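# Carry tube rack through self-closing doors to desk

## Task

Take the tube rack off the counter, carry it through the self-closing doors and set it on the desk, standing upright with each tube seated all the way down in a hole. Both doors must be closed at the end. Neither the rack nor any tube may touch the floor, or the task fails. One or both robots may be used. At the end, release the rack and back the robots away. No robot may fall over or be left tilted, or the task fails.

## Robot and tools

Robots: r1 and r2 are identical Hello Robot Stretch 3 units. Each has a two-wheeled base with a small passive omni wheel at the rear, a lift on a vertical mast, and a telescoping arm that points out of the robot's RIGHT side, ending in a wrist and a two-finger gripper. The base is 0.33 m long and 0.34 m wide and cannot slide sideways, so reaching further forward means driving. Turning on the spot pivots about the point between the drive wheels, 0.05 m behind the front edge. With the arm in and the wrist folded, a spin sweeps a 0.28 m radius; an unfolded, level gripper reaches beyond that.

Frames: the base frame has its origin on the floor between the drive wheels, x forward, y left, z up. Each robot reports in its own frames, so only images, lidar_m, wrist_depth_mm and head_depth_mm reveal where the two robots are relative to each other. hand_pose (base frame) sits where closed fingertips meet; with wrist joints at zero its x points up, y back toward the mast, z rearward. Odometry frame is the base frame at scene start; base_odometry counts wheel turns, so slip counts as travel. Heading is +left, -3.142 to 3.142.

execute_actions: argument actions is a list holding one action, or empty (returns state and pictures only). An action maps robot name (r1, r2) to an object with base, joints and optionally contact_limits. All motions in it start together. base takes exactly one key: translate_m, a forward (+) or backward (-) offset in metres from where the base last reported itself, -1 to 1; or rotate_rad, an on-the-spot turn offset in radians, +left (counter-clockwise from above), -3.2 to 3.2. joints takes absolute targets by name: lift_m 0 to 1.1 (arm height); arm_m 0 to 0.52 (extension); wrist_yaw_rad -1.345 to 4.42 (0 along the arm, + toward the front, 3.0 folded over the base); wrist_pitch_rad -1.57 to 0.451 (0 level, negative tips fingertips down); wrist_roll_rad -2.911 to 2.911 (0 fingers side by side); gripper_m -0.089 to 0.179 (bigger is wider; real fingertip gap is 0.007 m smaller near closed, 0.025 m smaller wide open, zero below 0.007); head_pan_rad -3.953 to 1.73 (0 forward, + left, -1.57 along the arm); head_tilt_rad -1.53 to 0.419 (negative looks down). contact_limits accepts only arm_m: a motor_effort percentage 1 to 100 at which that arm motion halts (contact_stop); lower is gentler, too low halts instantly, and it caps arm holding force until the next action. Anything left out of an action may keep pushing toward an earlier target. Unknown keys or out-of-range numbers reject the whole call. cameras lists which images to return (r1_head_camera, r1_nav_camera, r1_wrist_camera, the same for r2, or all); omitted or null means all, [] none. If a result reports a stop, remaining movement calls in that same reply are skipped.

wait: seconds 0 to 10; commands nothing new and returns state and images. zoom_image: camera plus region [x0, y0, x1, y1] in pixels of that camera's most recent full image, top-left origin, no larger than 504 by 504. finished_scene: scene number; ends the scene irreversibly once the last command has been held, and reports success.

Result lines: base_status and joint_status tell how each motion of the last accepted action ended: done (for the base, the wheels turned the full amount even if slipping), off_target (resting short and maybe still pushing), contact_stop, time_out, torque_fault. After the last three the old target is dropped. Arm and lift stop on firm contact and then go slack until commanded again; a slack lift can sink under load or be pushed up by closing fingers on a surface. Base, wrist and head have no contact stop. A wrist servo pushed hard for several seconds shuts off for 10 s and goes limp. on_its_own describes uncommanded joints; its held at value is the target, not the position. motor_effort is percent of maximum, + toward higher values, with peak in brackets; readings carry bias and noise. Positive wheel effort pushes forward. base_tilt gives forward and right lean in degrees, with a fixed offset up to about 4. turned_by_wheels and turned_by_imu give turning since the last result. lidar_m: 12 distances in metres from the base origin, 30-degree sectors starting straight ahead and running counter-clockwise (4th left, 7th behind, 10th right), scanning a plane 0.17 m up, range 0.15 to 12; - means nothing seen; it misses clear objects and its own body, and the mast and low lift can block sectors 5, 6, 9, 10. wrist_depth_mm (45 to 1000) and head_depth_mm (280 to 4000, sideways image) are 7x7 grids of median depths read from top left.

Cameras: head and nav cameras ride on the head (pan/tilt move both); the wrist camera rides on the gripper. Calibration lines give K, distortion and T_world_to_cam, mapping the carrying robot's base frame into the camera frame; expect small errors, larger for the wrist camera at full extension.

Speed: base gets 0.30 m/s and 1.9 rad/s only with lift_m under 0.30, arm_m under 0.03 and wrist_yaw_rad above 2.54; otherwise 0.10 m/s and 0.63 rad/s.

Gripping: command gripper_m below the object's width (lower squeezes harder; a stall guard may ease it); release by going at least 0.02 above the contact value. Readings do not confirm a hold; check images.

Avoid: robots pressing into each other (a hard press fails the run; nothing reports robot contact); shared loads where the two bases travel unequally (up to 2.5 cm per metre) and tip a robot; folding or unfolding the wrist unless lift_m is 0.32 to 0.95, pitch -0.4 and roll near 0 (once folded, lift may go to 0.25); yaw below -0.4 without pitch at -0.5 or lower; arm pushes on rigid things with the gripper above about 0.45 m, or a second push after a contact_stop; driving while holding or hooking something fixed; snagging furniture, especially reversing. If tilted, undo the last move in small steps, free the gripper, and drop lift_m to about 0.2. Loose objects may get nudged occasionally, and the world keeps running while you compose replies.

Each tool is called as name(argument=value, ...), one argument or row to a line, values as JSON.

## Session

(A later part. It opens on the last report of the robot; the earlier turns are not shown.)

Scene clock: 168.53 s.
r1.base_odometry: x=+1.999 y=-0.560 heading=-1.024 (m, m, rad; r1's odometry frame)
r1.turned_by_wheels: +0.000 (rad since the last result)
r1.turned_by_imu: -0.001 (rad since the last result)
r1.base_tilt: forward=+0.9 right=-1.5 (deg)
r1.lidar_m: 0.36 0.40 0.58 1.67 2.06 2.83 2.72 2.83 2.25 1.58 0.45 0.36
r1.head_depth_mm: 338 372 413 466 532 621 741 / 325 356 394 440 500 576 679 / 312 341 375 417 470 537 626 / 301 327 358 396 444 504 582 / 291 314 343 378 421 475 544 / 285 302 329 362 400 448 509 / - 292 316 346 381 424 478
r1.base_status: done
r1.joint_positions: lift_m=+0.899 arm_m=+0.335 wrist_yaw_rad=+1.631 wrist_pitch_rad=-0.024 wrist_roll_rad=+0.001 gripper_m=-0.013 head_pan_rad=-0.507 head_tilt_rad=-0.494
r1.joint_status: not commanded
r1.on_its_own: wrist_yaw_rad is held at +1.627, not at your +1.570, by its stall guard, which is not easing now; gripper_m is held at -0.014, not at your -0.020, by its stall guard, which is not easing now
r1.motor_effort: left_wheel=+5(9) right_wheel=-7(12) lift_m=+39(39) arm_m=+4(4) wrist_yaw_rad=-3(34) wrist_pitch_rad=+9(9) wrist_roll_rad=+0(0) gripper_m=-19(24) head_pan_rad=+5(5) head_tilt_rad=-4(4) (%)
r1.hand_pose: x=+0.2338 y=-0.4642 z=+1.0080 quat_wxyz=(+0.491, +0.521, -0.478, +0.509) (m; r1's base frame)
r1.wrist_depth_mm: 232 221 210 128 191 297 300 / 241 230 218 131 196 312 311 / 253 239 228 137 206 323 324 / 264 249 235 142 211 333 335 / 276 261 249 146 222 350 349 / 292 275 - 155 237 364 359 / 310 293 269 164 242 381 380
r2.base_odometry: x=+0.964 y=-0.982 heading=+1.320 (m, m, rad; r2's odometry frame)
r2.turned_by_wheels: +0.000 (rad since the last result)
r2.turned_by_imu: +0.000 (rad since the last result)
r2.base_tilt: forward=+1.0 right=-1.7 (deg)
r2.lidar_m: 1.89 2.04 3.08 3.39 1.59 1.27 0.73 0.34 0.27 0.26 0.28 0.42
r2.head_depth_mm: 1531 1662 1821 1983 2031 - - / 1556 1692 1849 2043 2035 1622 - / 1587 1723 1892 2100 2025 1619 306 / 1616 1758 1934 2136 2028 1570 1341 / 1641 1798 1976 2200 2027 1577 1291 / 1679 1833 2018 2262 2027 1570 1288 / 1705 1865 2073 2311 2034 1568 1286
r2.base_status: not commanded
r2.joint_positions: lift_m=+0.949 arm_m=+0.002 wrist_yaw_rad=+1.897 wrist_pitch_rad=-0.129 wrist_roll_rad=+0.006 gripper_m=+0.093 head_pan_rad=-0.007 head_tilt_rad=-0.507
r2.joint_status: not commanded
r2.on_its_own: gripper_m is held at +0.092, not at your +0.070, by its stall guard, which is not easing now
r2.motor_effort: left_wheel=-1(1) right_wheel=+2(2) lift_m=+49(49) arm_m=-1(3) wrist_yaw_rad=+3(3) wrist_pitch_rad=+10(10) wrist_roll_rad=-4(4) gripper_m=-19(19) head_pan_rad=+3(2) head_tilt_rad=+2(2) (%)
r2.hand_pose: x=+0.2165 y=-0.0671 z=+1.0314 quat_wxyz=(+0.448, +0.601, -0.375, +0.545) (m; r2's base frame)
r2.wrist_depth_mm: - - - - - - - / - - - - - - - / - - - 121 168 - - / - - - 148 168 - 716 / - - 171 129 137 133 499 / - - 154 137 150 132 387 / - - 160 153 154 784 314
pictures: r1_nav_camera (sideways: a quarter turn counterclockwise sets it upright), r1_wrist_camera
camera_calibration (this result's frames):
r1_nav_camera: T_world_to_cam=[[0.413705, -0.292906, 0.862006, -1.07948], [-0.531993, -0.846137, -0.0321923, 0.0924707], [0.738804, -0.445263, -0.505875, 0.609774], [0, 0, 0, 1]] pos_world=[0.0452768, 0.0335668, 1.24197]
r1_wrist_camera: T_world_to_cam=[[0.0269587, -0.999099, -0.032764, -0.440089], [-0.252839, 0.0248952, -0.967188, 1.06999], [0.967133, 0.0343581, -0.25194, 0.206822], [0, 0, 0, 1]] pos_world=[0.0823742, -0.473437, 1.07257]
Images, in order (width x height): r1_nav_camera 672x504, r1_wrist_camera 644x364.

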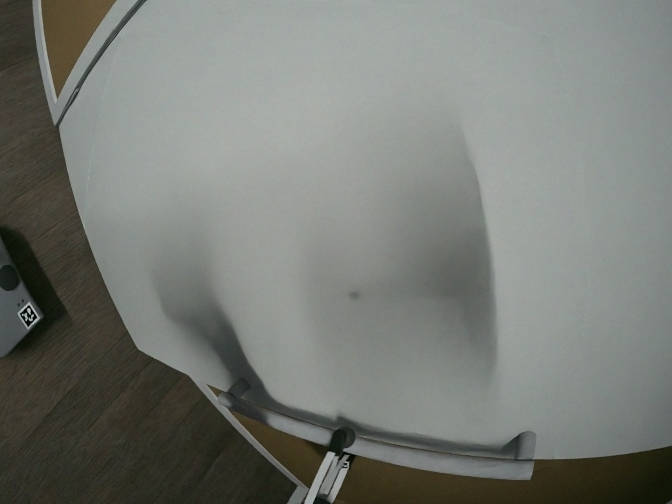

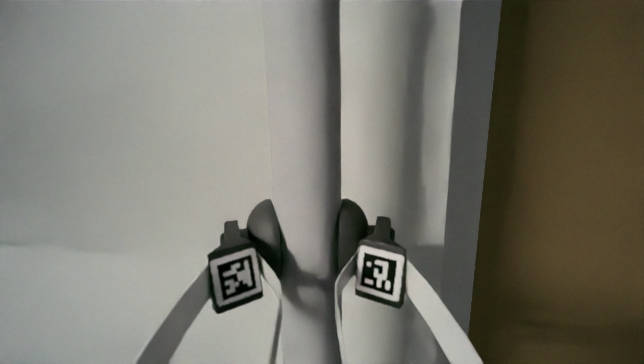

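execute_actions(
  actions=[
    {"r1":{"base":{"rotate_rad":-0.3},"joints":{"arm_m":0.225,"wrist_yaw_rad":1.57}}},
  ],
  cameras=[],
)

execute_actions(
  actions=[
    {"r1":{"base":{"translate_m":-0.1}}},
  ],
  cameras=[],
)

execute_actions(
  actions=[
    {"r1":{"base":{"rotate_rad":-0.2},"joints":{"arm_m":0.153}}},
  ],
  cameras=[],
)

execute_actions(
  actions=[
    {"r1":{"base":{"translate_m":-0.1}}},
  ],
  cameras=[],
)

execute_actions(
  actions=[
    {"r1":{"base":{"rotate_rad":-0.17},"joints":{"arm_m":0.09}}},
  ],
  cameras=["r1_wrist_camera","r1_nav_camera"],
)

Scene clock: 187.67 s.
r1.base_odometry: x=+1.999 y=-0.560 heading=-1.324 (m, m, rad; r1's odometry frame)
r1.turned_by_wheels: -0.300 (rad since the last result)
r1.turned_by_imu: -0.297 (rad since the last result)
r1.base_tilt: forward=+0.8 right=-1.6 (deg)
r1.lidar_m: 0.42 0.42 0.48 0.80 1.74 2.25 2.72 2.73 2.56 2.18 0.88 0.49
r1.head_depth_mm: 707 794 902 1050 1251 1444 1285 / 612 674 766 869 1005 1185 1262 / 472 523 575 645 771 947 1104 / 496 540 589 648 721 810 921 / 456 488 529 575 631 699 781 / 418 446 479 516 561 613 678 / 387 411 437 469 506 547 598
r1.base_status: done
r1.joint_positions: lift_m=+0.899 arm_m=+0.225 wrist_yaw_rad=+1.572 wrist_pitch_rad=-0.022 wrist_roll_rad=+0.001 gripper_m=-0.014 head_pan_rad=-0.507 head_tilt_rad=-0.494
r1.joint_status: all done
r1.on_its_own: gripper_m is held at -0.014, not at your -0.020, by its stall guard, which is not easing now
r1.motor_effort: left_wheel=+2(18) right_wheel=-1(21) lift_m=+39(39) arm_m=-6(8) wrist_yaw_rad=-1(58) wrist_pitch_rad=+8(9) wrist_roll_rad=+0(0) gripper_m=-7(23) head_pan_rad=+5(4) head_tilt_rad=-4(4) (%)
r1.hand_pose: x=+0.2343 y=-0.3702 z=+1.0084 quat_wxyz=(+0.505, +0.506, -0.494, +0.494) (m; r1's base frame)
r1.wrist_depth_mm: 354 380 402 434 477 532 580 / 362 390 412 449 497 559 619 / 369 401 434 468 522 568 648 / 383 408 451 489 539 596 674 / 396 427 461 - 563 625 719 / 409 437 472 520 601 668 767 / 421 452 512 550 619 692 819
r2.base_odometry: x=+0.964 y=-0.982 heading=+1.320 (m, m, rad; r2's odometry frame)
r2.turned_by_wheels: +0.000 (rad since the last result)
r2.turned_by_imu: +0.000 (rad since the last result)
r2.base_tilt: forward=+1.0 right=-1.6 (deg)
r2.lidar_m: 1.89 2.04 3.06 3.37 1.59 1.26 0.73 0.34 0.27 0.26 0.28 0.42
r2.head_depth_mm: 1527 1666 1823 1979 2032 - - / 1558 1689 1852 2058 2026 1624 - / 1588 1725 1892 2098 2023 1629 306 / 1610 1756 1936 2139 2018 1584 1342 / 1649 1799 1969 2192 2018 1572 1286 / 1674 1821 2032 2252 2024 1576 1292 / 1712 1874 2072 2318 2017 1572 1289
r2.base_status: not commanded
r2.joint_positions: lift_m=+0.949 arm_m=+0.002 wrist_yaw_rad=+1.897 wrist_pitch_rad=-0.129 wrist_roll_rad=+0.006 gripper_m=+0.093 head_pan_rad=-0.007 head_tilt_rad=-0.507
r2.joint_status: not commanded
r2.on_its_own: gripper_m is held at +0.092, not at your +0.070, by its stall guard, which is not easing now
r2.motor_effort: left_wheel=-1(1) right_wheel=+2(2) lift_m=+49(49) arm_m=-2(2) wrist_yaw_rad=+2(1) wrist_pitch_rad=+10(10) wrist_roll_rad=-4(4) gripper_m=-20(20) head_pan_rad=+3(2) head_tilt_rad=+3(3) (%)
r2.hand_pose: x=+0.2165 y=-0.0671 z=+1.0314 quat_wxyz=(+0.448, +0.601, -0.375, +0.545) (m; r2's base frame)
r2.wrist_depth_mm: - - - - - - - / - - - - - - - / - - - 121 168 - - / - - - 148 168 - 715 / - - 171 129 138 133 509 / - - 155 136 151 132 388 / - - 160 154 154 796 314
pictures: none
No camera images: the call's "cameras" was empty. Leave "cameras" out to get every camera's image.

Scene clock: 190.07 s.
r1.base_odometry: x=+1.975 y=-0.464 heading=-1.324 (m, m, rad; r1's odometry frame)
r1.turned_by_wheels: +0.000 (rad since the last result)
r1.turned_by_imu: -0.001 (rad since the last result)
r1.base_tilt: forward=+0.9 right=-1.4 (deg)
r1.lidar_m: 0.51 0.51 0.59 0.98 1.67 2.22 2.63 2.63 2.59 2.20 1.08 0.60
r1.head_depth_mm: 880 996 1130 1310 1564 1523 1291 / 777 857 959 1088 1251 1422 1297 / 684 747 826 916 1041 1196 1273 / 547 607 696 762 859 1012 1154 / 566 611 661 718 790 873 977 / 523 557 598 645 701 767 847 / 484 513 546 585 631 685 747
r1.base_status: done
r1.joint_positions: lift_m=+0.899 arm_m=+0.225 wrist_yaw_rad=+1.572 wrist_pitch_rad=-0.022 wrist_roll_rad=+0.001 gripper_m=-0.014 head_pan_rad=-0.507 head_tilt_rad=-0.494
r1.joint_status: not commanded
r1.on_its_own: gripper_m is held at -0.014, not at your -0.020, by its stall guard, which is not easing now
r1.motor_effort: left_wheel=+2(4) right_wheel=+0(5) lift_m=+39(39) arm_m=-6(6) wrist_yaw_rad=-2(1) wrist_pitch_rad=+8(8) wrist_roll_rad=+0(0) gripper_m=-7(7) head_pan_rad=+4(5) head_tilt_rad=-4(4) (%)
r1.hand_pose: x=+0.2343 y=-0.3702 z=+1.0084 quat_wxyz=(+0.505, +0.506, -0.494, +0.494) (m; r1's base frame)
r1.wrist_depth_mm: 432 463 499 524 577 642 714 / 449 472 508 550 615 669 748 / 447 484 524 561 624 700 772 / 465 496 537 591 661 733 831 / 478 520 562 - 701 778 867 / 502 542 572 640 725 825 898 / 514 558 610 677 733 842 976
r2.base_odometry: x=+0.964 y=-0.982 heading=+1.320 (m, m, rad; r2's odometry frame)
r2.turned_by_wheels: +0.000 (rad since the last result)
r2.turned_by_imu: +0.000 (rad since the last result)
r2.base_tilt: forward=+1.0 right=-1.7 (deg)
r2.lidar_m: 1.89 2.05 3.08 3.37 1.60 1.26 0.73 0.34 0.27 0.26 0.28 0.42
r2.head_depth_mm: 1535 1665 1815 1974 2018 - - / 1558 1691 1848 2051 2022 1630 - / 1577 1719 1898 2099 2017 1629 306 / 1622 1761 1935 2146 2019 1574 1341 / 1643 1796 1980 2206 2026 1579 1287 / 1672 1829 2025 2232 2025 1577 1285 / 1702 1854 2063 2327 2015 1575 1290
r2.base_status: not commanded
r2.joint_positions: lift_m=+0.949 arm_m=+0.002 wrist_yaw_rad=+1.897 wrist_pitch_rad=-0.129 wrist_roll_rad=+0.006 gripper_m=+0.093 head_pan_rad=-0.007 head_tilt_rad=-0.507
r2.joint_status: not commanded
r2.on_its_own: gripper_m is held at +0.092, not at your +0.070, by its stall guard, which is not easing now
r2.motor_effort: left_wheel=-1(2) right_wheel=+2(2) lift_m=+50(49) arm_m=-2(2) wrist_yaw_rad=+3(3) wrist_pitch_rad=+9(10) wrist_roll_rad=-4(4) gripper_m=-19(19) head_pan_rad=+3(2) head_tilt_rad=+3(3) (%)
r2.hand_pose: x=+0.2165 y=-0.0671 z=+1.0314 quat_wxyz=(+0.448, +0.601, -0.375, +0.545) (m; r2's base frame)
r2.wrist_depth_mm: - - - - - - - / - - - - - - - / - - - 121 169 - - / - - - 148 168 - 721 / - - 170 129 138 133 504 / - - 154 136 151 132 387 / - - 160 153 154 787 314
pictures: none
No camera images: the call's "cameras" was empty. Leave "cameras" out to get every camera's image.

Scene clock: 191.80 s.
r1.base_odometry: x=+1.975 y=-0.464 heading=-1.523 (m, m, rad; r1's odometry frame)
r1.turned_by_wheels: -0.200 (rad since the last result)
r1.turned_by_imu: -0.200 (rad since the last result)
r1.base_tilt: forward=+0.8 right=-1.7 (deg)
r1.lidar_m: 0.53 0.51 0.54 0.75 1.97 1.68 2.71 2.63 2.75 2.27 1.78 0.70
r1.head_depth_mm: 1505 1744 2045 2230 1916 1522 1288 / 1187 1322 1500 1728 1810 1516 1297 / 978 1070 1178 1310 1496 1500 1303 / 831 896 975 1064 1173 1314 1284 / 724 768 821 868 940 1050 1168 / 548 598 668 748 827 891 966 / 568 605 637 675 720 766 824
r1.base_status: done
r1.joint_positions: lift_m=+0.899 arm_m=+0.153 wrist_yaw_rad=+1.571 wrist_pitch_rad=-0.022 wrist_roll_rad=+0.001 gripper_m=-0.014 head_pan_rad=-0.507 head_tilt_rad=-0.494
r1.joint_status: all done
r1.on_its_own: gripper_m is held at -0.014, not at your -0.020, by its stall guard, which is not easing now
r1.motor_effort: left_wheel=+2(7) right_wheel=-2(4) lift_m=+40(39) arm_m=-6(6) wrist_yaw_rad=-1(1) wrist_pitch_rad=+8(8) wrist_roll_rad=+0(0) gripper_m=-7(8) head_pan_rad=+4(5) head_tilt_rad=-4(4) (%)
r1.hand_pose: x=+0.2343 y=-0.2982 z=+1.0084 quat_wxyz=(+0.505, +0.506, -0.494, +0.494) (m; r1's base frame)
r1.wrist_depth_mm: 446 486 539 622 746 881 - / 449 498 548 632 755 935 - / 461 520 575 671 804 - - / 471 532 601 669 837 - - / 483 540 627 - 895 - - / 494 562 614 726 942 - - / 514 565 683 776 934 - -
r2.base_odometry: x=+0.964 y=-0.982 heading=+1.320 (m, m, rad; r2's odometry frame)
r2.turned_by_wheels: +0.000 (rad since the last result)
r2.turned_by_imu: +0.000 (rad since the last result)
r2.base_tilt: forward=+1.0 right=-1.6 (deg)
r2.lidar_m: 1.89 2.04 3.06 3.37 1.59 1.26 0.72 0.34 0.27 0.26 0.28 0.42
r2.head_depth_mm: 1526 1663 1814 1976 2021 - - / 1556 1699 1851 2054 2018 1626 - / 1584 1728 1892 2098 2029 1628 306 / 1610 1757 1940 2142 2013 1578 1336 / 1642 1787 1982 2194 2015 1571 1291 / 1679 1831 2024 2247 2029 1570 1287 / 1706 1869 2064 2303 2028 1564 1292
r2.base_status: not commanded
r2.joint_positions: lift_m=+0.949 arm_m=+0.002 wrist_yaw_rad=+1.897 wrist_pitch_rad=-0.129 wrist_roll_rad=+0.006 gripper_m=+0.093 head_pan_rad=-0.007 head_tilt_rad=-0.507
r2.joint_status: not commanded
r2.on_its_own: gripper_m is held at +0.092, not at your +0.070, by its stall guard, which is not easing now
r2.motor_effort: left_wheel=-1(1) right_wheel=+2(3) lift_m=+49(49) arm_m=-2(3) wrist_yaw_rad=+3(2) wrist_pitch_rad=+10(10) wrist_roll_rad=-4(4) gripper_m=-20(20) head_pan_rad=+3(2) head_tilt_rad=+2(2) (%)
r2.hand_pose: x=+0.2165 y=-0.0671 z=+1.0314 quat_wxyz=(+0.448, +0.601, -0.375, +0.545) (m; r2's base frame)
r2.wrist_depth_mm: - - - - - - - / - - - - - - - / - - - 121 169 - - / - - - 148 168 - 711 / - - 171 129 137 133 506 / - - 155 137 150 132 387 / - - 160 154 154 779 314
pictures: none
No camera images: the call's "cameras" was empty. Leave "cameras" out to get every camera's image.

Scene clock: 194.20 s.
r1.base_odometry: x=+1.970 y=-0.364 heading=-1.523 (m, m, rad; r1's odometry frame)
r1.turned_by_wheels: +0.000 (rad since the last result)
r1.turned_by_imu: -0.001 (rad since the last result)
r1.base_tilt: forward=+0.6 right=-1.4 (deg)
r1.lidar_m: 0.62 0.60 0.63 0.88 1.93 1.59 2.62 2.54 2.66 2.32 2.10 0.83
r1.head_depth_mm: 1786 2008 2210 2354 1917 1527 1286 / 1396 1568 1772 2046 1866 1526 1301 / 1158 1262 1392 1560 1716 1532 1305 / 985 1059 1146 1256 1387 1456 1303 / 855 912 977 1050 1130 1236 1285 / 743 781 818 870 939 1050 1143 / 615 695 755 797 849 905 972
r1.base_status: done
r1.joint_positions: lift_m=+0.899 arm_m=+0.153 wrist_yaw_rad=+1.571 wrist_pitch_rad=-0.022 wrist_roll_rad=+0.001 gripper_m=-0.014 head_pan_rad=-0.507 head_tilt_rad=-0.494
r1.joint_status: not commanded
r1.on_its_own: gripper_m is held at -0.014, not at your -0.020, by its stall guard, which is not easing now
r1.motor_effort: left_wheel=+2(4) right_wheel=-1(4) lift_m=+38(39) arm_m=-6(6) wrist_yaw_rad=-2(1) wrist_pitch_rad=+8(8) wrist_roll_rad=+0(0) gripper_m=-8(8) head_pan_rad=+5(5) head_tilt_rad=-3(4) (%)
r1.hand_pose: x=+0.2343 y=-0.2982 z=+1.0084 quat_wxyz=(+0.505, +0.506, -0.494, +0.494) (m; r1's base frame)
r1.wrist_depth_mm: 508 552 625 701 842 - - / 531 575 650 740 883 - - / 521 599 662 770 911 - - / 551 612 697 798 952 - - / 564 631 708 - 976 - - / 569 643 705 863 - - - / 580 657 780 916 - - -
r2.base_odometry: x=+0.964 y=-0.982 heading=+1.320 (m, m, rad; r2's odometry frame)
r2.turned_by_wheels: +0.000 (rad since the last result)
r2.turned_by_imu: +0.000 (rad since the last result)
r2.base_tilt: forward=+1.0 right=-1.7 (deg)
r2.lidar_m: 1.89 2.04 3.06 1.74 1.60 1.26 0.73 0.34 0.27 0.26 0.28 0.42
r2.head_depth_mm: 1533 1662 1818 1976 2025 - - / 1560 1692 1856 2047 2020 1626 - / 1578 1729 1897 2097 2032 1625 306 / 1607 1757 1935 2151 2023 1570 1346 / 1649 1797 1980 2190 2021 1579 1288 / 1671 1828 2019 2256 2014 1563 1285 / 1703 1871 2059 2306 2022 1571 1283
r2.base_status: not commanded
r2.joint_positions: lift_m=+0.949 arm_m=+0.002 wrist_yaw_rad=+1.897 wrist_pitch_rad=-0.129 wrist_roll_rad=+0.006 gripper_m=+0.093 head_pan_rad=-0.007 head_tilt_rad=-0.507
r2.joint_status: not commanded
r2.on_its_own: gripper_m is held at +0.092, not at your +0.070, by its stall guard, which is not easing now
r2.motor_effort: left_wheel=-1(1) right_wheel=+2(2) lift_m=+49(49) arm_m=-2(2) wrist_yaw_rad=+2(2) wrist_pitch_rad=+10(9) wrist_roll_rad=-4(4) gripper_m=-20(20) head_pan_rad=+3(3) head_tilt_rad=+3(3) (%)
r2.hand_pose: x=+0.2165 y=-0.0671 z=+1.0314 quat_wxyz=(+0.448, +0.601, -0.375, +0.545) (m; r2's base frame)
r2.wrist_depth_mm: - - - - - - - / - - - - - - - / - - - 121 169 - - / - - - 148 168 - 726 / - - 170 129 137 133 498 / - - 155 136 150 132 386 / - - 159 153 154 792 314
pictures: none
No camera images: the call's "cameras" was empty. Leave "cameras" out to get every camera's image.

Scene clock: 195.83 s.
r1.base_odometry: x=+1.970 y=-0.364 heading=-1.693 (m, m, rad; r1's odometry frame)
r1.turned_by_wheels: -0.170 (rad since the last result)
r1.turned_by_imu: -0.170 (rad since the last result)
r1.base_tilt: forward=+0.9 right=-1.5 (deg)
r1.lidar_m: 0.65 0.60 0.61 0.76 1.55 1.60 2.39 2.53 2.55 2.44 2.25 1.00
r1.head_depth_mm: 1871 2028 2208 2331 1882 1446 1286 / 1921 2089 2288 2406 1909 1500 1297 / 1839 2015 2230 2259 1878 1540 1301 / 1413 1520 1635 1771 1778 1542 1301 / 1153 1215 1285 1370 1470 1477 1310 / 971 1016 1062 1118 1187 1242 1274 / 838 869 907 930 973 1040 1100
r1.base_status: done
r1.joint_positions: lift_m=+0.899 arm_m=+0.090 wrist_yaw_rad=+1.571 wrist_pitch_rad=-0.022 wrist_roll_rad=+0.001 gripper_m=-0.014 head_pan_rad=-0.507 head_tilt_rad=-0.494
r1.joint_status: all done
r1.on_its_own: gripper_m is held at -0.014, not at your -0.020, by its stall guard, which is not easing now
r1.motor_effort: left_wheel=+2(7) right_wheel=-1(4) lift_m=+39(39) arm_m=-6(5) wrist_yaw_rad=-1(1) wrist_pitch_rad=+9(8) wrist_roll_rad=+0(0) gripper_m=-8(7) head_pan_rad=+4(4) head_tilt_rad=-4(4) (%)
r1.hand_pose: x=+0.2343 y=-0.2352 z=+1.0084 quat_wxyz=(+0.505, +0.506, -0.494, +0.494) (m; r1's base frame)
r1.wrist_depth_mm: 515 590 668 843 - - - / 519 596 677 839 - - - / 545 603 687 891 - - - / 552 633 735 926 - - - / 555 636 740 - - - - / 565 650 750 - - - - / 586 689 847 - - - -
r2.base_odometry: x=+0.964 y=-0.982 heading=+1.320 (m, m, rad; r2's odometry frame)
r2.turned_by_wheels: +0.000 (rad since the last result)
r2.turned_by_imu: +0.000 (rad since the last result)
r2.base_tilt: forward=+0.9 right=-1.7 (deg)
r2.lidar_m: 1.89 2.04 3.08 1.74 1.59 1.27 0.73 0.34 0.27 0.26 0.28 0.42
r2.head_depth_mm: 1526 1665 1822 1980 2031 - - / 1567 1698 1853 2048 2027 1623 - / 1586 1724 1891 2106 2028 1621 306 / 1617 1760 1937 2141 2033 1571 1343 / 1638 1794 1972 2201 2022 1577 1294 / 1674 1828 2019 2264 2025 1580 1287 / 1697 1866 2064 2302 2027 1575 1287
r2.base_status: not commanded
r2.joint_positions: lift_m=+0.949 arm_m=+0.002 wrist_yaw_rad=+1.897 wrist_pitch_rad=-0.129 wrist_roll_rad=+0.006 gripper_m=+0.093 head_pan_rad=-0.007 head_tilt_rad=-0.507
r2.joint_status: not commanded
r2.on_its_own: gripper_m is held at +0.092, not at your +0.070, by its stall guard, which is not easing now
r2.motor_effort: left_wheel=-1(1) right_wheel=+3(2) lift_m=+49(49) arm_m=-3(2) wrist_yaw_rad=+4(2) wrist_pitch_rad=+9(10) wrist_roll_rad=-4(3) gripper_m=-19(19) head_pan_rad=+2(3) head_tilt_rad=+2(3) (%)
r2.hand_pose: x=+0.2165 y=-0.0671 z=+1.0314 quat_wxyz=(+0.448, +0.601, -0.375, +0.545) (m; r2's base frame)
r2.wrist_depth_mm: - - - - - - - / - - - - - - - / - - - 121 169 - - / - - - 148 168 - 718 / - - 170 129 137 133 501 / - - 155 136 151 132 387 / - - 160 154 154 791 314
pictures: r1_nav_camera (sideways: a quarter turn counterclockwise sets it upright), r1_wrist_camera
camera_calibration (this result's frames):
r1_nav_camera: T_world_to_cam=[[0.414112, -0.293096, 0.861746, -1.07914], [-0.531955, -0.846162, -0.0321643, 0.0924341], [0.738604, -0.44509, -0.50632, 0.610355], [0, 0, 0, 1]] pos_world=[0.0452477, 0.0335842, 1.24196]
r1_wrist_camera: T_world_to_cam=[[-0.0329378, -0.99892, -0.032785, -0.197195], [-0.249284, 0.039977, -0.967605, 1.06798], [0.96787, -0.0236981, -0.250331, 0.183116], [0, 0, 0, 1]] pos_world=[0.0825019, -0.235337, 1.07276]
Images, in order (width x height): r1_nav_camera 672x504, r1_wrist_camera 644x364.

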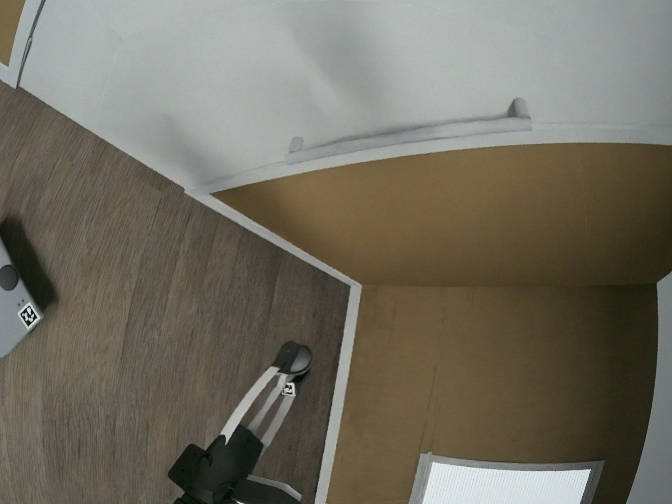

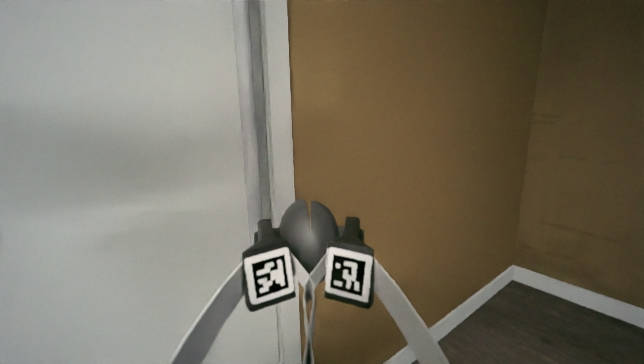

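execute_actions(
  actions=[
    {"r1":{"base":{"rotate_rad":1.198},"joints":{"arm_m":0.0,"gripper_m":0.12}}},
  ],
  cameras=[],
)

execute_actions(
  actions=[
    {"r1":{"base":{"translate_m":0.212}}},
  ],
  cameras=[],
)

execute_actions(
  actions=[
    {"r1":{"base":{"rotate_rad":-0.529},"joints":{"arm_m":0.5}}},
  ],
  cameras=["r1_wrist_camera"],
)

Scene clock: 217.00 s.
r1.base_odometry: x=+1.970 y=-0.364 heading=-0.495 (m, m, rad; r1's odometry frame)
r1.turned_by_wheels: +1.198 (rad since the last result)
r1.turned_by_imu: +1.194 (rad since the last result)
r1.base_tilt: forward=+0.6 right=-1.5 (deg)
r1.lidar_m: 0.62 0.86 1.90 1.60 2.61 2.53 2.65 2.32 2.23 0.84 0.62 0.60
r1.head_depth_mm: 487 530 583 649 731 815 969 / 486 531 583 648 729 849 970 / 485 530 583 649 730 829 971 / 485 529 581 647 729 832 948 / 486 529 582 647 729 830 1015 / 486 529 581 646 727 831 963 / 486 528 581 647 728 824 941
r1.base_status: done
r1.joint_positions: lift_m=+0.899 arm_m=+0.000 wrist_yaw_rad=+1.571 wrist_pitch_rad=-0.022 wrist_roll_rad=+0.001 gripper_m=+0.120 head_pan_rad=-0.507 head_tilt_rad=-0.494
r1.joint_status: all done
r1.motor_effort: left_wheel=-2(6) right_wheel=+2(5) lift_m=+39(39) arm_m=-6(6) wrist_yaw_rad=-1(1) wrist_pitch_rad=+8(8) wrist_roll_rad=+0(0) gripper_m=+1(81) head_pan_rad=+4(4) head_tilt_rad=-3(3) (%)
r1.hand_pose: x=+0.2343 y=-0.1452 z=+1.0084 quat_wxyz=(+0.505, +0.506, -0.494, +0.494) (m; r1's base frame)
r1.wrist_depth_mm: 856 687 559 493 428 377 341 / 907 719 578 507 439 390 353 / - 759 622 533 458 403 356 / - 815 651 556 480 415 370 / - 891 681 569 504 424 381 / - - 702 590 518 418 393 / - 977 770 617 539 468 403
r2.base_odometry: x=+0.964 y=-0.982 heading=+1.320 (m, m, rad; r2's odometry frame)
r2.turned_by_wheels: +0.000 (rad since the last result)
r2.turned_by_imu: +0.000 (rad since the last result)
r2.base_tilt: forward=+1.1 right=-1.8 (deg)
r2.lidar_m: 1.89 2.04 3.08 1.62 1.60 1.27 0.73 0.34 0.27 0.26 0.28 0.42
r2.head_depth_mm: 1530 1667 1817 1973 2025 - - / 1556 1697 1863 2039 2023 1631 - / 1586 1724 1895 2099 2014 1629 306 / 1613 1750 1929 2148 2019 1577 1339 / 1641 1798 1981 2201 2021 1570 1288 / 1671 1830 2025 2250 2030 1567 1290 / 1695 1858 2067 2312 2029 1571 1288
r2.base_status: not commanded
r2.joint_positions: lift_m=+0.949 arm_m=+0.002 wrist_yaw_rad=+1.897 wrist_pitch_rad=-0.129 wrist_roll_rad=+0.006 gripper_m=+0.093 head_pan_rad=-0.007 head_tilt_rad=-0.507
r2.joint_status: not commanded
r2.on_its_own: gripper_m is held at +0.092, not at your +0.070, by its stall guard, which is not easing now
r2.motor_effort: left_wheel=-1(1) right_wheel=+2(2) lift_m=+49(49) arm_m=-1(2) wrist_yaw_rad=+2(3) wrist_pitch_rad=+10(10) wrist_roll_rad=-4(4) gripper_m=-19(19) head_pan_rad=+3(3) head_tilt_rad=+2(2) (%)
r2.hand_pose: x=+0.2165 y=-0.0671 z=+1.0314 quat_wxyz=(+0.448, +0.601, -0.375, +0.545) (m; r2's base frame)
r2.wrist_depth_mm: - - - - - - - / - - - - - - - / - - - 121 168 - - / - - - 148 168 - 715 / - - 171 129 138 134 503 / - - 155 136 151 132 388 / - - 160 154 154 788 314
pictures: none
No camera images: the call's "cameras" was empty. Leave "cameras" out to get every camera's image.

Scene clock: 220.13 s.
r1.base_odometry: x=+2.156 y=-0.464 heading=-0.495 (m, m, rad; r1's odometry frame)
r1.turned_by_wheels: +0.000 (rad since the last result)
r1.turned_by_imu: +0.001 (rad since the last result)
r1.base_tilt: forward=+0.7 right=-1.5 (deg)
r1.lidar_m: 0.44 0.60 1.74 1.57 2.58 2.72 2.83 2.44 1.54 0.58 0.43 0.42
r1.head_depth_mm: 327 356 391 434 489 549 651 / 327 356 391 435 489 570 650 / 326 355 391 434 489 559 651 / 326 355 391 435 488 558 636 / 326 355 391 434 488 559 682 / 326 356 390 434 488 558 650 / 326 355 390 434 486 547 624
r1.base_status: done
r1.joint_positions: lift_m=+0.899 arm_m=+0.000 wrist_yaw_rad=+1.571 wrist_pitch_rad=-0.022 wrist_roll_rad=+0.001 gripper_m=+0.120 head_pan_rad=-0.507 head_tilt_rad=-0.494
r1.joint_status: not commanded
r1.motor_effort: left_wheel=-2(4) right_wheel=+2(5) lift_m=+39(39) arm_m=-7(6) wrist_yaw_rad=-2(1) wrist_pitch_rad=+8(8) wrist_roll_rad=+0(0) gripper_m=+0(0) head_pan_rad=+5(4) head_tilt_rad=-4(4) (%)
r1.hand_pose: x=+0.2343 y=-0.1452 z=+1.0084 quat_wxyz=(+0.505, +0.506, -0.494, +0.494) (m; r1's base frame)
r1.wrist_depth_mm: 505 412 337 295 257 227 205 / 540 431 343 306 264 233 209 / 585 456 361 316 272 241 215 / 613 486 377 331 282 250 222 / 685 546 400 341 300 252 227 / 751 - 409 360 311 252 234 / 892 583 439 375 320 283 238
r2.base_odometry: x=+0.964 y=-0.982 heading=+1.320 (m, m, rad; r2's odometry frame)
r2.turned_by_wheels: +0.000 (rad since the last result)
r2.turned_by_imu: +0.000 (rad since the last result)
r2.base_tilt: forward=+1.0 right=-1.7 (deg)
r2.lidar_m: 1.89 2.04 3.08 3.40 1.59 1.26 0.72 0.34 0.27 0.26 0.28 0.42
r2.head_depth_mm: 1523 1669 1822 1969 2025 - - / 1559 1701 1860 2051 2013 1622 - / 1583 1731 1889 2104 2015 1627 306 / 1611 1754 1939 2141 2005 1572 1335 / 1648 1790 1964 2196 2022 1573 1288 / 1674 1825 2014 2244 2037 1570 1288 / 1704 1874 2087 2315 2009 1575 1289
r2.base_status: not commanded
r2.joint_positions: lift_m=+0.949 arm_m=+0.002 wrist_yaw_rad=+1.897 wrist_pitch_rad=-0.129 wrist_roll_rad=+0.006 gripper_m=+0.093 head_pan_rad=-0.007 head_tilt_rad=-0.507
r2.joint_status: not commanded
r2.on_its_own: gripper_m is held at +0.092, not at your +0.070, by its stall guard, which is not easing now
r2.motor_effort: left_wheel=-2(1) right_wheel=+2(2) lift_m=+49(49) arm_m=-2(2) wrist_yaw_rad=+2(3) wrist_pitch_rad=+9(10) wrist_roll_rad=-4(4) gripper_m=-20(19) head_pan_rad=+2(2) head_tilt_rad=+3(2) (%)
r2.hand_pose: x=+0.2165 y=-0.0671 z=+1.0314 quat_wxyz=(+0.448, +0.601, -0.375, +0.545) (m; r2's base frame)
r2.wrist_depth_mm: - - - - - - - / - - - - - - - / - - - 121 168 - - / - - - 148 168 - 711 / - - 170 129 138 133 499 / - - 155 136 151 132 385 / - - 159 154 154 785 313
pictures: none
No camera images: the call's "cameras" was empty. Leave "cameras" out to get every camera's image.

Scene clock: 225.00 s.
r1.base_odometry: x=+2.156 y=-0.464 heading=-1.024 (m, m, rad; r1's odometry frame)
r1.turned_by_wheels: -0.529 (rad since the last result)
r1.turned_by_imu: -0.529 (rad since the last result)
r1.base_tilt: forward=+0.8 right=-1.5 (deg)
r1.lidar_m: 0.42 0.44 0.60 1.70 1.87 2.56 2.72 2.83 2.44 1.57 0.59 0.43
r1.head_depth_mm: 456 505 563 639 734 863 1050 / 429 470 522 587 666 773 920 / 405 442 487 542 610 701 816 / 384 417 456 504 564 638 735 / 365 394 429 471 522 587 667 / 347 374 405 442 488 543 611 / 332 355 384 417 456 506 563
r1.base_status: done
r1.joint_positions: lift_m=+0.899 arm_m=+0.500 wrist_yaw_rad=+1.571 wrist_pitch_rad=-0.022 wrist_roll_rad=+0.001 gripper_m=+0.120 head_pan_rad=-0.507 head_tilt_rad=-0.494
r1.joint_status: all done
r1.motor_effort: left_wheel=+2(6) right_wheel=-1(4) lift_m=+40(39) arm_m=+4(5) wrist_yaw_rad=+0(1) wrist_pitch_rad=+8(8) wrist_roll_rad=+0(0) gripper_m=+1(0) head_pan_rad=+4(5) head_tilt_rad=-4(4) (%)
r1.hand_pose: x=+0.2343 y=-0.6447 z=+1.0084 quat_wxyz=(+0.506, +0.506, -0.494, +0.494) (m; r1's base frame)
r1.wrist_depth_mm: 306 309 305 303 306 309 316 / 316 320 319 315 315 321 323 / 329 332 332 329 325 333 334 / 342 341 342 340 341 347 353 / 353 354 356 349 355 364 363 / 370 - 369 368 365 380 379 / 383 383 388 382 387 398 397
r2.base_odometry: x=+0.964 y=-0.982 heading=+1.320 (m, m, rad; r2's odometry frame)
r2.turned_by_wheels: +0.000 (rad since the last result)
r2.turned_by_imu: +0.000 (rad since the last result)
r2.base_tilt: forward=+1.0 right=-1.6 (deg)
r2.lidar_m: 1.89 2.04 3.06 3.35 1.59 1.27 0.73 0.34 0.27 0.26 0.28 0.42
r2.head_depth_mm: 1529 1658 1817 1975 2020 - - / 1560 1691 1852 2041 2034 1626 - / 1587 1719 1899 2088 2028 1626 306 / 1615 1752 1935 2148 2029 1572 1341 / 1648 1791 1978 2216 2021 1574 1286 / 1672 1831 2027 2258 2025 1577 1285 / 1705 1881 2061 2303 2016 1572 1288
r2.base_status: not commanded
r2.joint_positions: lift_m=+0.949 arm_m=+0.002 wrist_yaw_rad=+1.897 wrist_pitch_rad=-0.129 wrist_roll_rad=+0.006 gripper_m=+0.093 head_pan_rad=-0.007 head_tilt_rad=-0.507
r2.joint_status: not commanded
r2.on_its_own: gripper_m is held at +0.092, not at your +0.070, by its stall guard, which is not easing now
r2.motor_effort: left_wheel=-1(1) right_wheel=+2(2) lift_m=+49(49) arm_m=-2(2) wrist_yaw_rad=+3(2) wrist_pitch_rad=+10(10) wrist_roll_rad=-4(3) gripper_m=-20(19) head_pan_rad=+3(3) head_tilt_rad=+3(2) (%)
r2.hand_pose: x=+0.2165 y=-0.0671 z=+1.0314 quat_wxyz=(+0.448, +0.601, -0.375, +0.545) (m; r2's base frame)
r2.wrist_depth_mm: - - - - - - - / - - - - - - - / - - - 121 169 - - / - - - 148 168 - 722 / - - 170 129 137 133 502 / - - 154 136 151 132 385 / - - 159 154 155 782 314
pictures: r1_wrist_camera
camera_calibration (this result's frames):
r1_wrist_camera: T_world_to_cam=[[-0.0336963, -0.998894, -0.0327852, -0.606043], [-0.249253, 0.0401664, -0.967605, 1.08446], [0.967852, -0.0244329, -0.250331, 0.172942], [0, 0, 0, 1]] pos_world=[0.0825019, -0.644707, 1.07276]
Images, in order (width x height): r1_wrist_camera 644x364.

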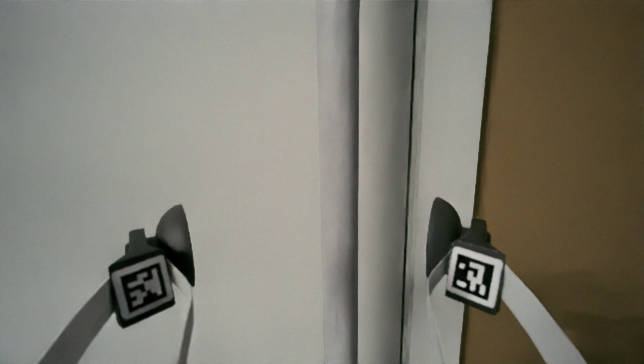

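execute_actions(
  actions=[
    {"r1":{"base":{"translate_m":0.13},"joints":{"arm_m":0.52}}},
  ],
  cameras=[],
)

execute_actions(
  actions=[
    {"r1":{"joints":{"gripper_m":-0.03}}},
  ],
  cameras=["r1_wrist_camera"],
)

execute_actions(
  actions=[
    {"r1":{"base":{"translate_m":-0.243},"joints":{"arm_m":0.413,"wrist_yaw_rad":1.37}}},
  ],
  cameras=["r1_wrist_camera","r1_nav_camera"],
)

Scene clock: 231.03 s.
r1.base_odometry: x=+2.224 y=-0.575 heading=-1.024 (m, m, rad; r1's odometry frame)
r1.turned_by_wheels: +0.000 (rad since the last result)
r1.turned_by_imu: +0.000 (rad since the last result)
r1.base_tilt: forward=+0.9 right=-1.4 (deg)
r1.lidar_m: 0.29 0.30 0.41 1.17 1.87 2.57 2.85 2.97 2.43 1.07 0.41 0.30
r1.head_depth_mm: 298 329 368 417 480 566 688 / 286 308 341 383 436 506 602 / - 293 318 355 400 458 533 / - - 299 330 369 418 481 / - - 286 308 342 384 437 / - - - 293 319 355 400 / - - - 283 299 331 370
r1.base_status: done
r1.joint_positions: lift_m=+0.899 arm_m=+0.519 wrist_yaw_rad=+1.571 wrist_pitch_rad=-0.022 wrist_roll_rad=+0.001 gripper_m=+0.120 head_pan_rad=-0.507 head_tilt_rad=-0.494
r1.joint_status: all done
r1.motor_effort: left_wheel=+1(7) right_wheel=-1(2) lift_m=+39(39) arm_m=+4(5) wrist_yaw_rad=-1(0) wrist_pitch_rad=+8(8) wrist_roll_rad=+0(0) gripper_m=+0(1) head_pan_rad=+5(5) head_tilt_rad=-4(3) (%)
r1.hand_pose: x=+0.2343 y=-0.6638 z=+1.0084 quat_wxyz=(+0.506, +0.506, -0.494, +0.494) (m; r1's base frame)
r1.wrist_depth_mm: 186 185 187 113 189 176 187 / 192 193 193 118 194 182 195 / 198 200 201 123 202 189 203 / 207 207 210 128 210 196 211 / 216 214 217 133 218 206 219 / 223 - 227 139 230 216 228 / 232 235 234 145 237 224 241
r2.base_odometry: x=+0.964 y=-0.982 heading=+1.320 (m, m, rad; r2's odometry frame)
r2.turned_by_wheels: +0.000 (rad since the last result)
r2.turned_by_imu: +0.000 (rad since the last result)
r2.base_tilt: forward=+0.8 right=-1.6 (deg)
r2.lidar_m: 1.89 2.04 3.08 3.38 1.59 1.26 0.73 0.34 0.27 0.26 0.28 0.42
r2.head_depth_mm: 1533 1671 1818 1965 2020 - - / 1554 1688 1871 2043 2043 1625 - / 1586 1730 1892 2095 2018 1626 306 / 1616 1762 1938 2156 2036 1569 1339 / 1635 1806 1969 2207 2022 1577 1289 / 1671 1830 2022 2250 2021 1574 1286 / 1701 1869 2074 2299 2021 1570 1287
r2.base_status: not commanded
r2.joint_positions: lift_m=+0.949 arm_m=+0.002 wrist_yaw_rad=+1.897 wrist_pitch_rad=-0.129 wrist_roll_rad=+0.006 gripper_m=+0.093 head_pan_rad=-0.007 head_tilt_rad=-0.507
r2.joint_status: not commanded
r2.on_its_own: gripper_m is held at +0.092, not at your +0.070, by its stall guard, which is not easing now
r2.motor_effort: left_wheel=-1(2) right_wheel=+2(2) lift_m=+49(49) arm_m=-2(2) wrist_yaw_rad=+3(2) wrist_pitch_rad=+9(9) wrist_roll_rad=-4(4) gripper_m=-19(19) head_pan_rad=+3(2) head_tilt_rad=+2(3) (%)
r2.hand_pose: x=+0.2165 y=-0.0671 z=+1.0314 quat_wxyz=(+0.448, +0.601, -0.375, +0.545) (m; r2's base frame)
r2.wrist_depth_mm: - - - - - - - / - - - - - - - / - - - 121 168 - - / - - - 148 168 - 721 / - - 170 128 138 133 500 / - - 155 136 151 132 385 / - - 160 153 154 787 313
pictures: none
No camera images: the call's "cameras" was empty. Leave "cameras" out to get every camera's image.

Scene clock: 233.03 s.
r1.base_odometry: x=+2.224 y=-0.575 heading=-1.024 (m, m, rad; r1's odometry frame)
r1.turned_by_wheels: +0.000 (rad since the last result)
r1.turned_by_imu: +0.000 (rad since the last result)
r1.base_tilt: forward=+0.9 right=-1.4 (deg)
r1.lidar_m: 0.29 0.30 0.41 1.17 1.87 2.56 2.85 2.96 2.44 1.07 0.40 0.30
r1.head_depth_mm: 294 325 362 410 473 557 676 / 284 304 337 378 431 500 593 / - 290 315 350 396 452 529 / - - 295 326 365 413 476 / - - 285 306 339 380 433 / - - - 291 317 352 397 / - - - - 297 328 367
r1.base_status: not commanded
r1.joint_positions: lift_m=+0.899 arm_m=+0.519 wrist_yaw_rad=+1.561 wrist_pitch_rad=-0.022 wrist_roll_rad=+0.001 gripper_m=-0.029 head_pan_rad=-0.507 head_tilt_rad=-0.494
r1.joint_status: all done
r1.motor_effort: left_wheel=+3(4) right_wheel=-4(6) lift_m=+38(39) arm_m=+3(4) wrist_yaw_rad=+7(8) wrist_pitch_rad=+8(8) wrist_roll_rad=+0(0) gripper_m=-24(99) head_pan_rad=+5(5) head_tilt_rad=-4(4) (%)
r1.hand_pose: x=+0.2343 y=-0.6664 z=+1.0084 quat_wxyz=(+0.508, +0.503, -0.497, +0.492) (m; r1's base frame)
r1.wrist_depth_mm: 179 179 180 107 183 177 189 / 185 186 187 111 189 183 197 / 192 193 193 116 195 189 204 / 198 200 202 119 203 198 213 / 207 208 209 124 210 207 223 / 216 216 - 129 219 215 232 / 227 228 226 137 231 226 241
r2.base_odometry: x=+0.964 y=-0.982 heading=+1.320 (m, m, rad; r2's odometry frame)
r2.turned_by_wheels: +0.000 (rad since the last result)
r2.turned_by_imu: +0.000 (rad since the last result)
r2.base_tilt: forward=+1.0 right=-1.7 (deg)
r2.lidar_m: 1.89 2.04 3.07 3.36 1.60 1.27 0.73 0.34 0.27 0.26 0.28 0.42
r2.head_depth_mm: 1535 1663 1813 1973 2029 - - / 1564 1693 1849 2049 2021 1628 - / 1587 1731 1888 2098 2022 1625 306 / 1614 1762 1933 2148 2028 1577 1346 / 1646 1788 1978 2196 2021 1572 1289 / 1668 1826 2028 2246 2018 1572 1287 / 1699 1881 2064 2309 2017 1566 1290
r2.base_status: not commanded
r2.joint_positions: lift_m=+0.949 arm_m=+0.002 wrist_yaw_rad=+1.897 wrist_pitch_rad=-0.129 wrist_roll_rad=+0.006 gripper_m=+0.093 head_pan_rad=-0.007 head_tilt_rad=-0.507
r2.joint_status: not commanded
r2.on_its_own: gripper_m is held at +0.092, not at your +0.070, by its stall guard, which is not easing now
r2.motor_effort: left_wheel=-2(1) right_wheel=+2(2) lift_m=+49(49) arm_m=-2(2) wrist_yaw_rad=+2(2) wrist_pitch_rad=+10(10) wrist_roll_rad=-4(4) gripper_m=-20(21) head_pan_rad=+3(2) head_tilt_rad=+2(2) (%)
r2.hand_pose: x=+0.2165 y=-0.0671 z=+1.0314 quat_wxyz=(+0.448, +0.601, -0.375, +0.545) (m; r2's base frame)
r2.wrist_depth_mm: - - - - - - - / - - - - - - - / - - - 121 168 - - / - - - 148 168 - 718 / - - 170 129 138 133 501 / - - 154 136 150 132 387 / - - 160 153 154 794 315
pictures: r1_wrist_camera
camera_calibration (this result's frames):
r1_wrist_camera: T_world_to_cam=[[-0.0435519, -0.998513, -0.0327821, -0.625161], [-0.248845, 0.0426211, -0.967605, 1.08687], [0.967564, -0.0339834, -0.250331, 0.166128], [0, 0, 0, 1]] pos_world=[0.0824957, -0.664909, 1.07276]
Images, in order (width x height): r1_wrist_camera 644x364.

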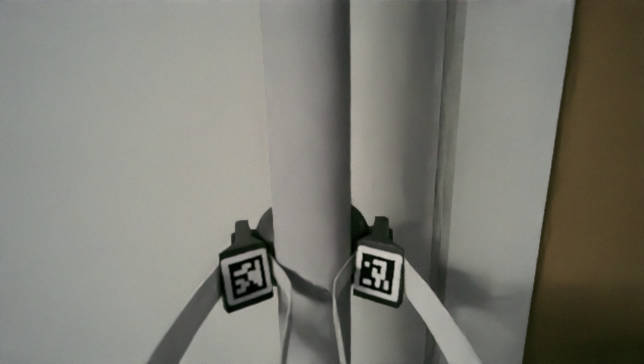

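Scene clock: 236.57 s.
r1.base_odometry: x=+2.098 y=-0.368 heading=-1.024 (m, m, rad; r1's odometry frame)
r1.turned_by_wheels: +0.000 (rad since the last result)
r1.turned_by_imu: -0.013 (rad since the last result)
r1.base_tilt: forward=+0.9 right=-1.4 (deg)
r1.lidar_m: 0.45 0.54 0.75 1.80 1.86 2.71 2.61 2.70 2.44 2.07 0.50 0.45
r1.head_depth_mm: 384 421 466 520 591 682 803 / 376 411 453 506 570 656 768 / 368 401 442 491 552 634 738 / 361 392 431 477 536 611 707 / 354 384 421 465 519 589 681 / 347 376 411 453 506 571 656 / 340 368 401 442 491 553 633
r1.base_status: done
r1.joint_positions: lift_m=+0.899 arm_m=+0.413 wrist_yaw_rad=+1.375 wrist_pitch_rad=-0.022 wrist_roll_rad=+0.001 gripper_m=-0.017 head_pan_rad=-0.507 head_tilt_rad=-0.494
r1.joint_status: all done
r1.on_its_own: gripper_m is held at -0.018, not at your -0.030, by its stall guard, which is not easing now
r1.motor_effort: left_wheel=+5(25) right_wheel=-7(23) lift_m=+39(39) arm_m=-5(19) wrist_yaw_rad=-5(75) wrist_pitch_rad=+8(9) wrist_roll_rad=+0(0) gripper_m=-21(31) head_pan_rad=+4(5) head_tilt_rad=-3(4) (%)
r1.hand_pose: x=+0.2294 y=-0.6079 z=+1.0084 quat_wxyz=(+0.551, +0.455, -0.541, +0.442) (m; r1's base frame)
r1.wrist_depth_mm: 193 188 184 106 174 484 524 / 200 196 191 109 182 507 555 / 209 204 199 113 188 531 576 / 218 213 205 118 195 545 582 / 228 221 215 122 203 575 636 / 239 230 - 127 213 596 653 / 250 245 234 135 222 627 691
r2.base_odometry: x=+0.964 y=-0.982 heading=+1.320 (m, m, rad; r2's odometry frame)
r2.turned_by_wheels: +0.000 (rad since the last result)
r2.turned_by_imu: +0.000 (rad since the last result)
r2.base_tilt: forward=+1.0 right=-1.6 (deg)
r2.lidar_m: 1.89 2.04 3.07 3.36 1.52 1.27 0.72 0.34 0.27 0.26 0.28 0.42
r2.head_depth_mm: 1528 1662 1815 1972 2031 - - / 1555 1698 1846 2041 2023 1632 - / 1588 1733 1895 2096 2023 1622 306 / 1614 1760 1937 2151 2030 1579 1343 / 1637 1798 1978 2211 2026 1575 1287 / 1665 1820 2011 2249 2021 1570 1287 / 1704 1872 2057 2316 2024 1574 1290
r2.base_status: not commanded
r2.joint_positions: lift_m=+0.949 arm_m=+0.002 wrist_yaw_rad=+1.897 wrist_pitch_rad=-0.129 wrist_roll_rad=+0.006 gripper_m=+0.093 head_pan_rad=-0.007 head_tilt_rad=-0.507
r2.joint_status: not commanded
r2.on_its_own: gripper_m is held at +0.092, not at your +0.070, by its stall guard, which is not easing now
r2.motor_effort: left_wheel=-1(1) right_wheel=+2(2) lift_m=+49(49) arm_m=-1(2) wrist_yaw_rad=+4(2) wrist_pitch_rad=+9(10) wrist_roll_rad=-3(3) gripper_m=-19(20) head_pan_rad=+2(2) head_tilt_rad=+2(3) (%)
r2.hand_pose: x=+0.2165 y=-0.0671 z=+1.0314 quat_wxyz=(+0.448, +0.601, -0.375, +0.545) (m; r2's base frame)
r2.wrist_depth_mm: - - - - - - - / - - - - - - - / - - - 121 169 - - / - - - 148 168 - 718 / - - 170 129 138 133 506 / - - 155 136 151 132 383 / - - 160 154 154 792 313
pictures: r1_nav_camera (sideways: a quarter turn counterclockwise sets it upright), r1_wrist_camera
camera_calibration (this result's frames):
r1_nav_camera: T_world_to_cam=[[0.414133, -0.293085, 0.861739, -1.07914], [-0.531923, -0.846182, -0.0321636, 0.092433], [0.738615, -0.445059, -0.506331, 0.610369], [0, 0, 0, 1]] pos_world=[0.0452458, 0.0335861, 1.24196]
r1_wrist_camera: T_world_to_cam=[[-0.226916, -0.973363, -0.0327802, -0.509632], [-0.236933, 0.0878194, -0.967549, 1.1078], [0.944655, -0.211785, -0.250549, 0.0702023], [0, 0, 0, 1]] pos_world=[0.080513, -0.578476, 1.07273]
Images, in order (width x height): r1_nav_camera 672x504, r1_wrist_camera 644x364.

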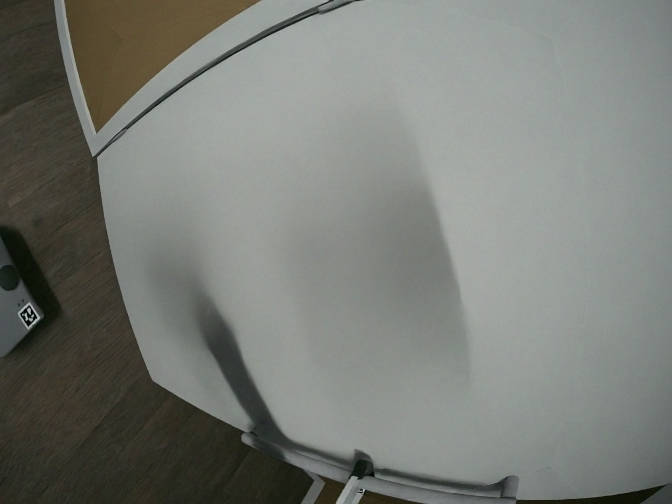

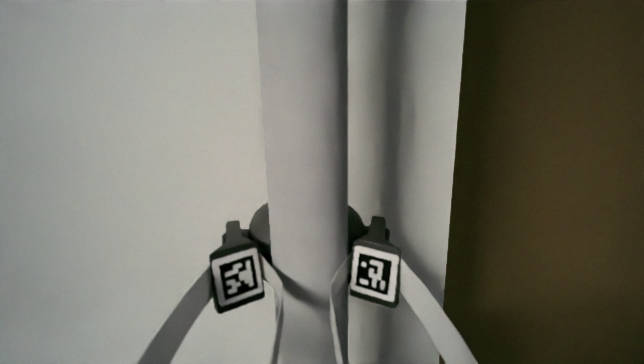

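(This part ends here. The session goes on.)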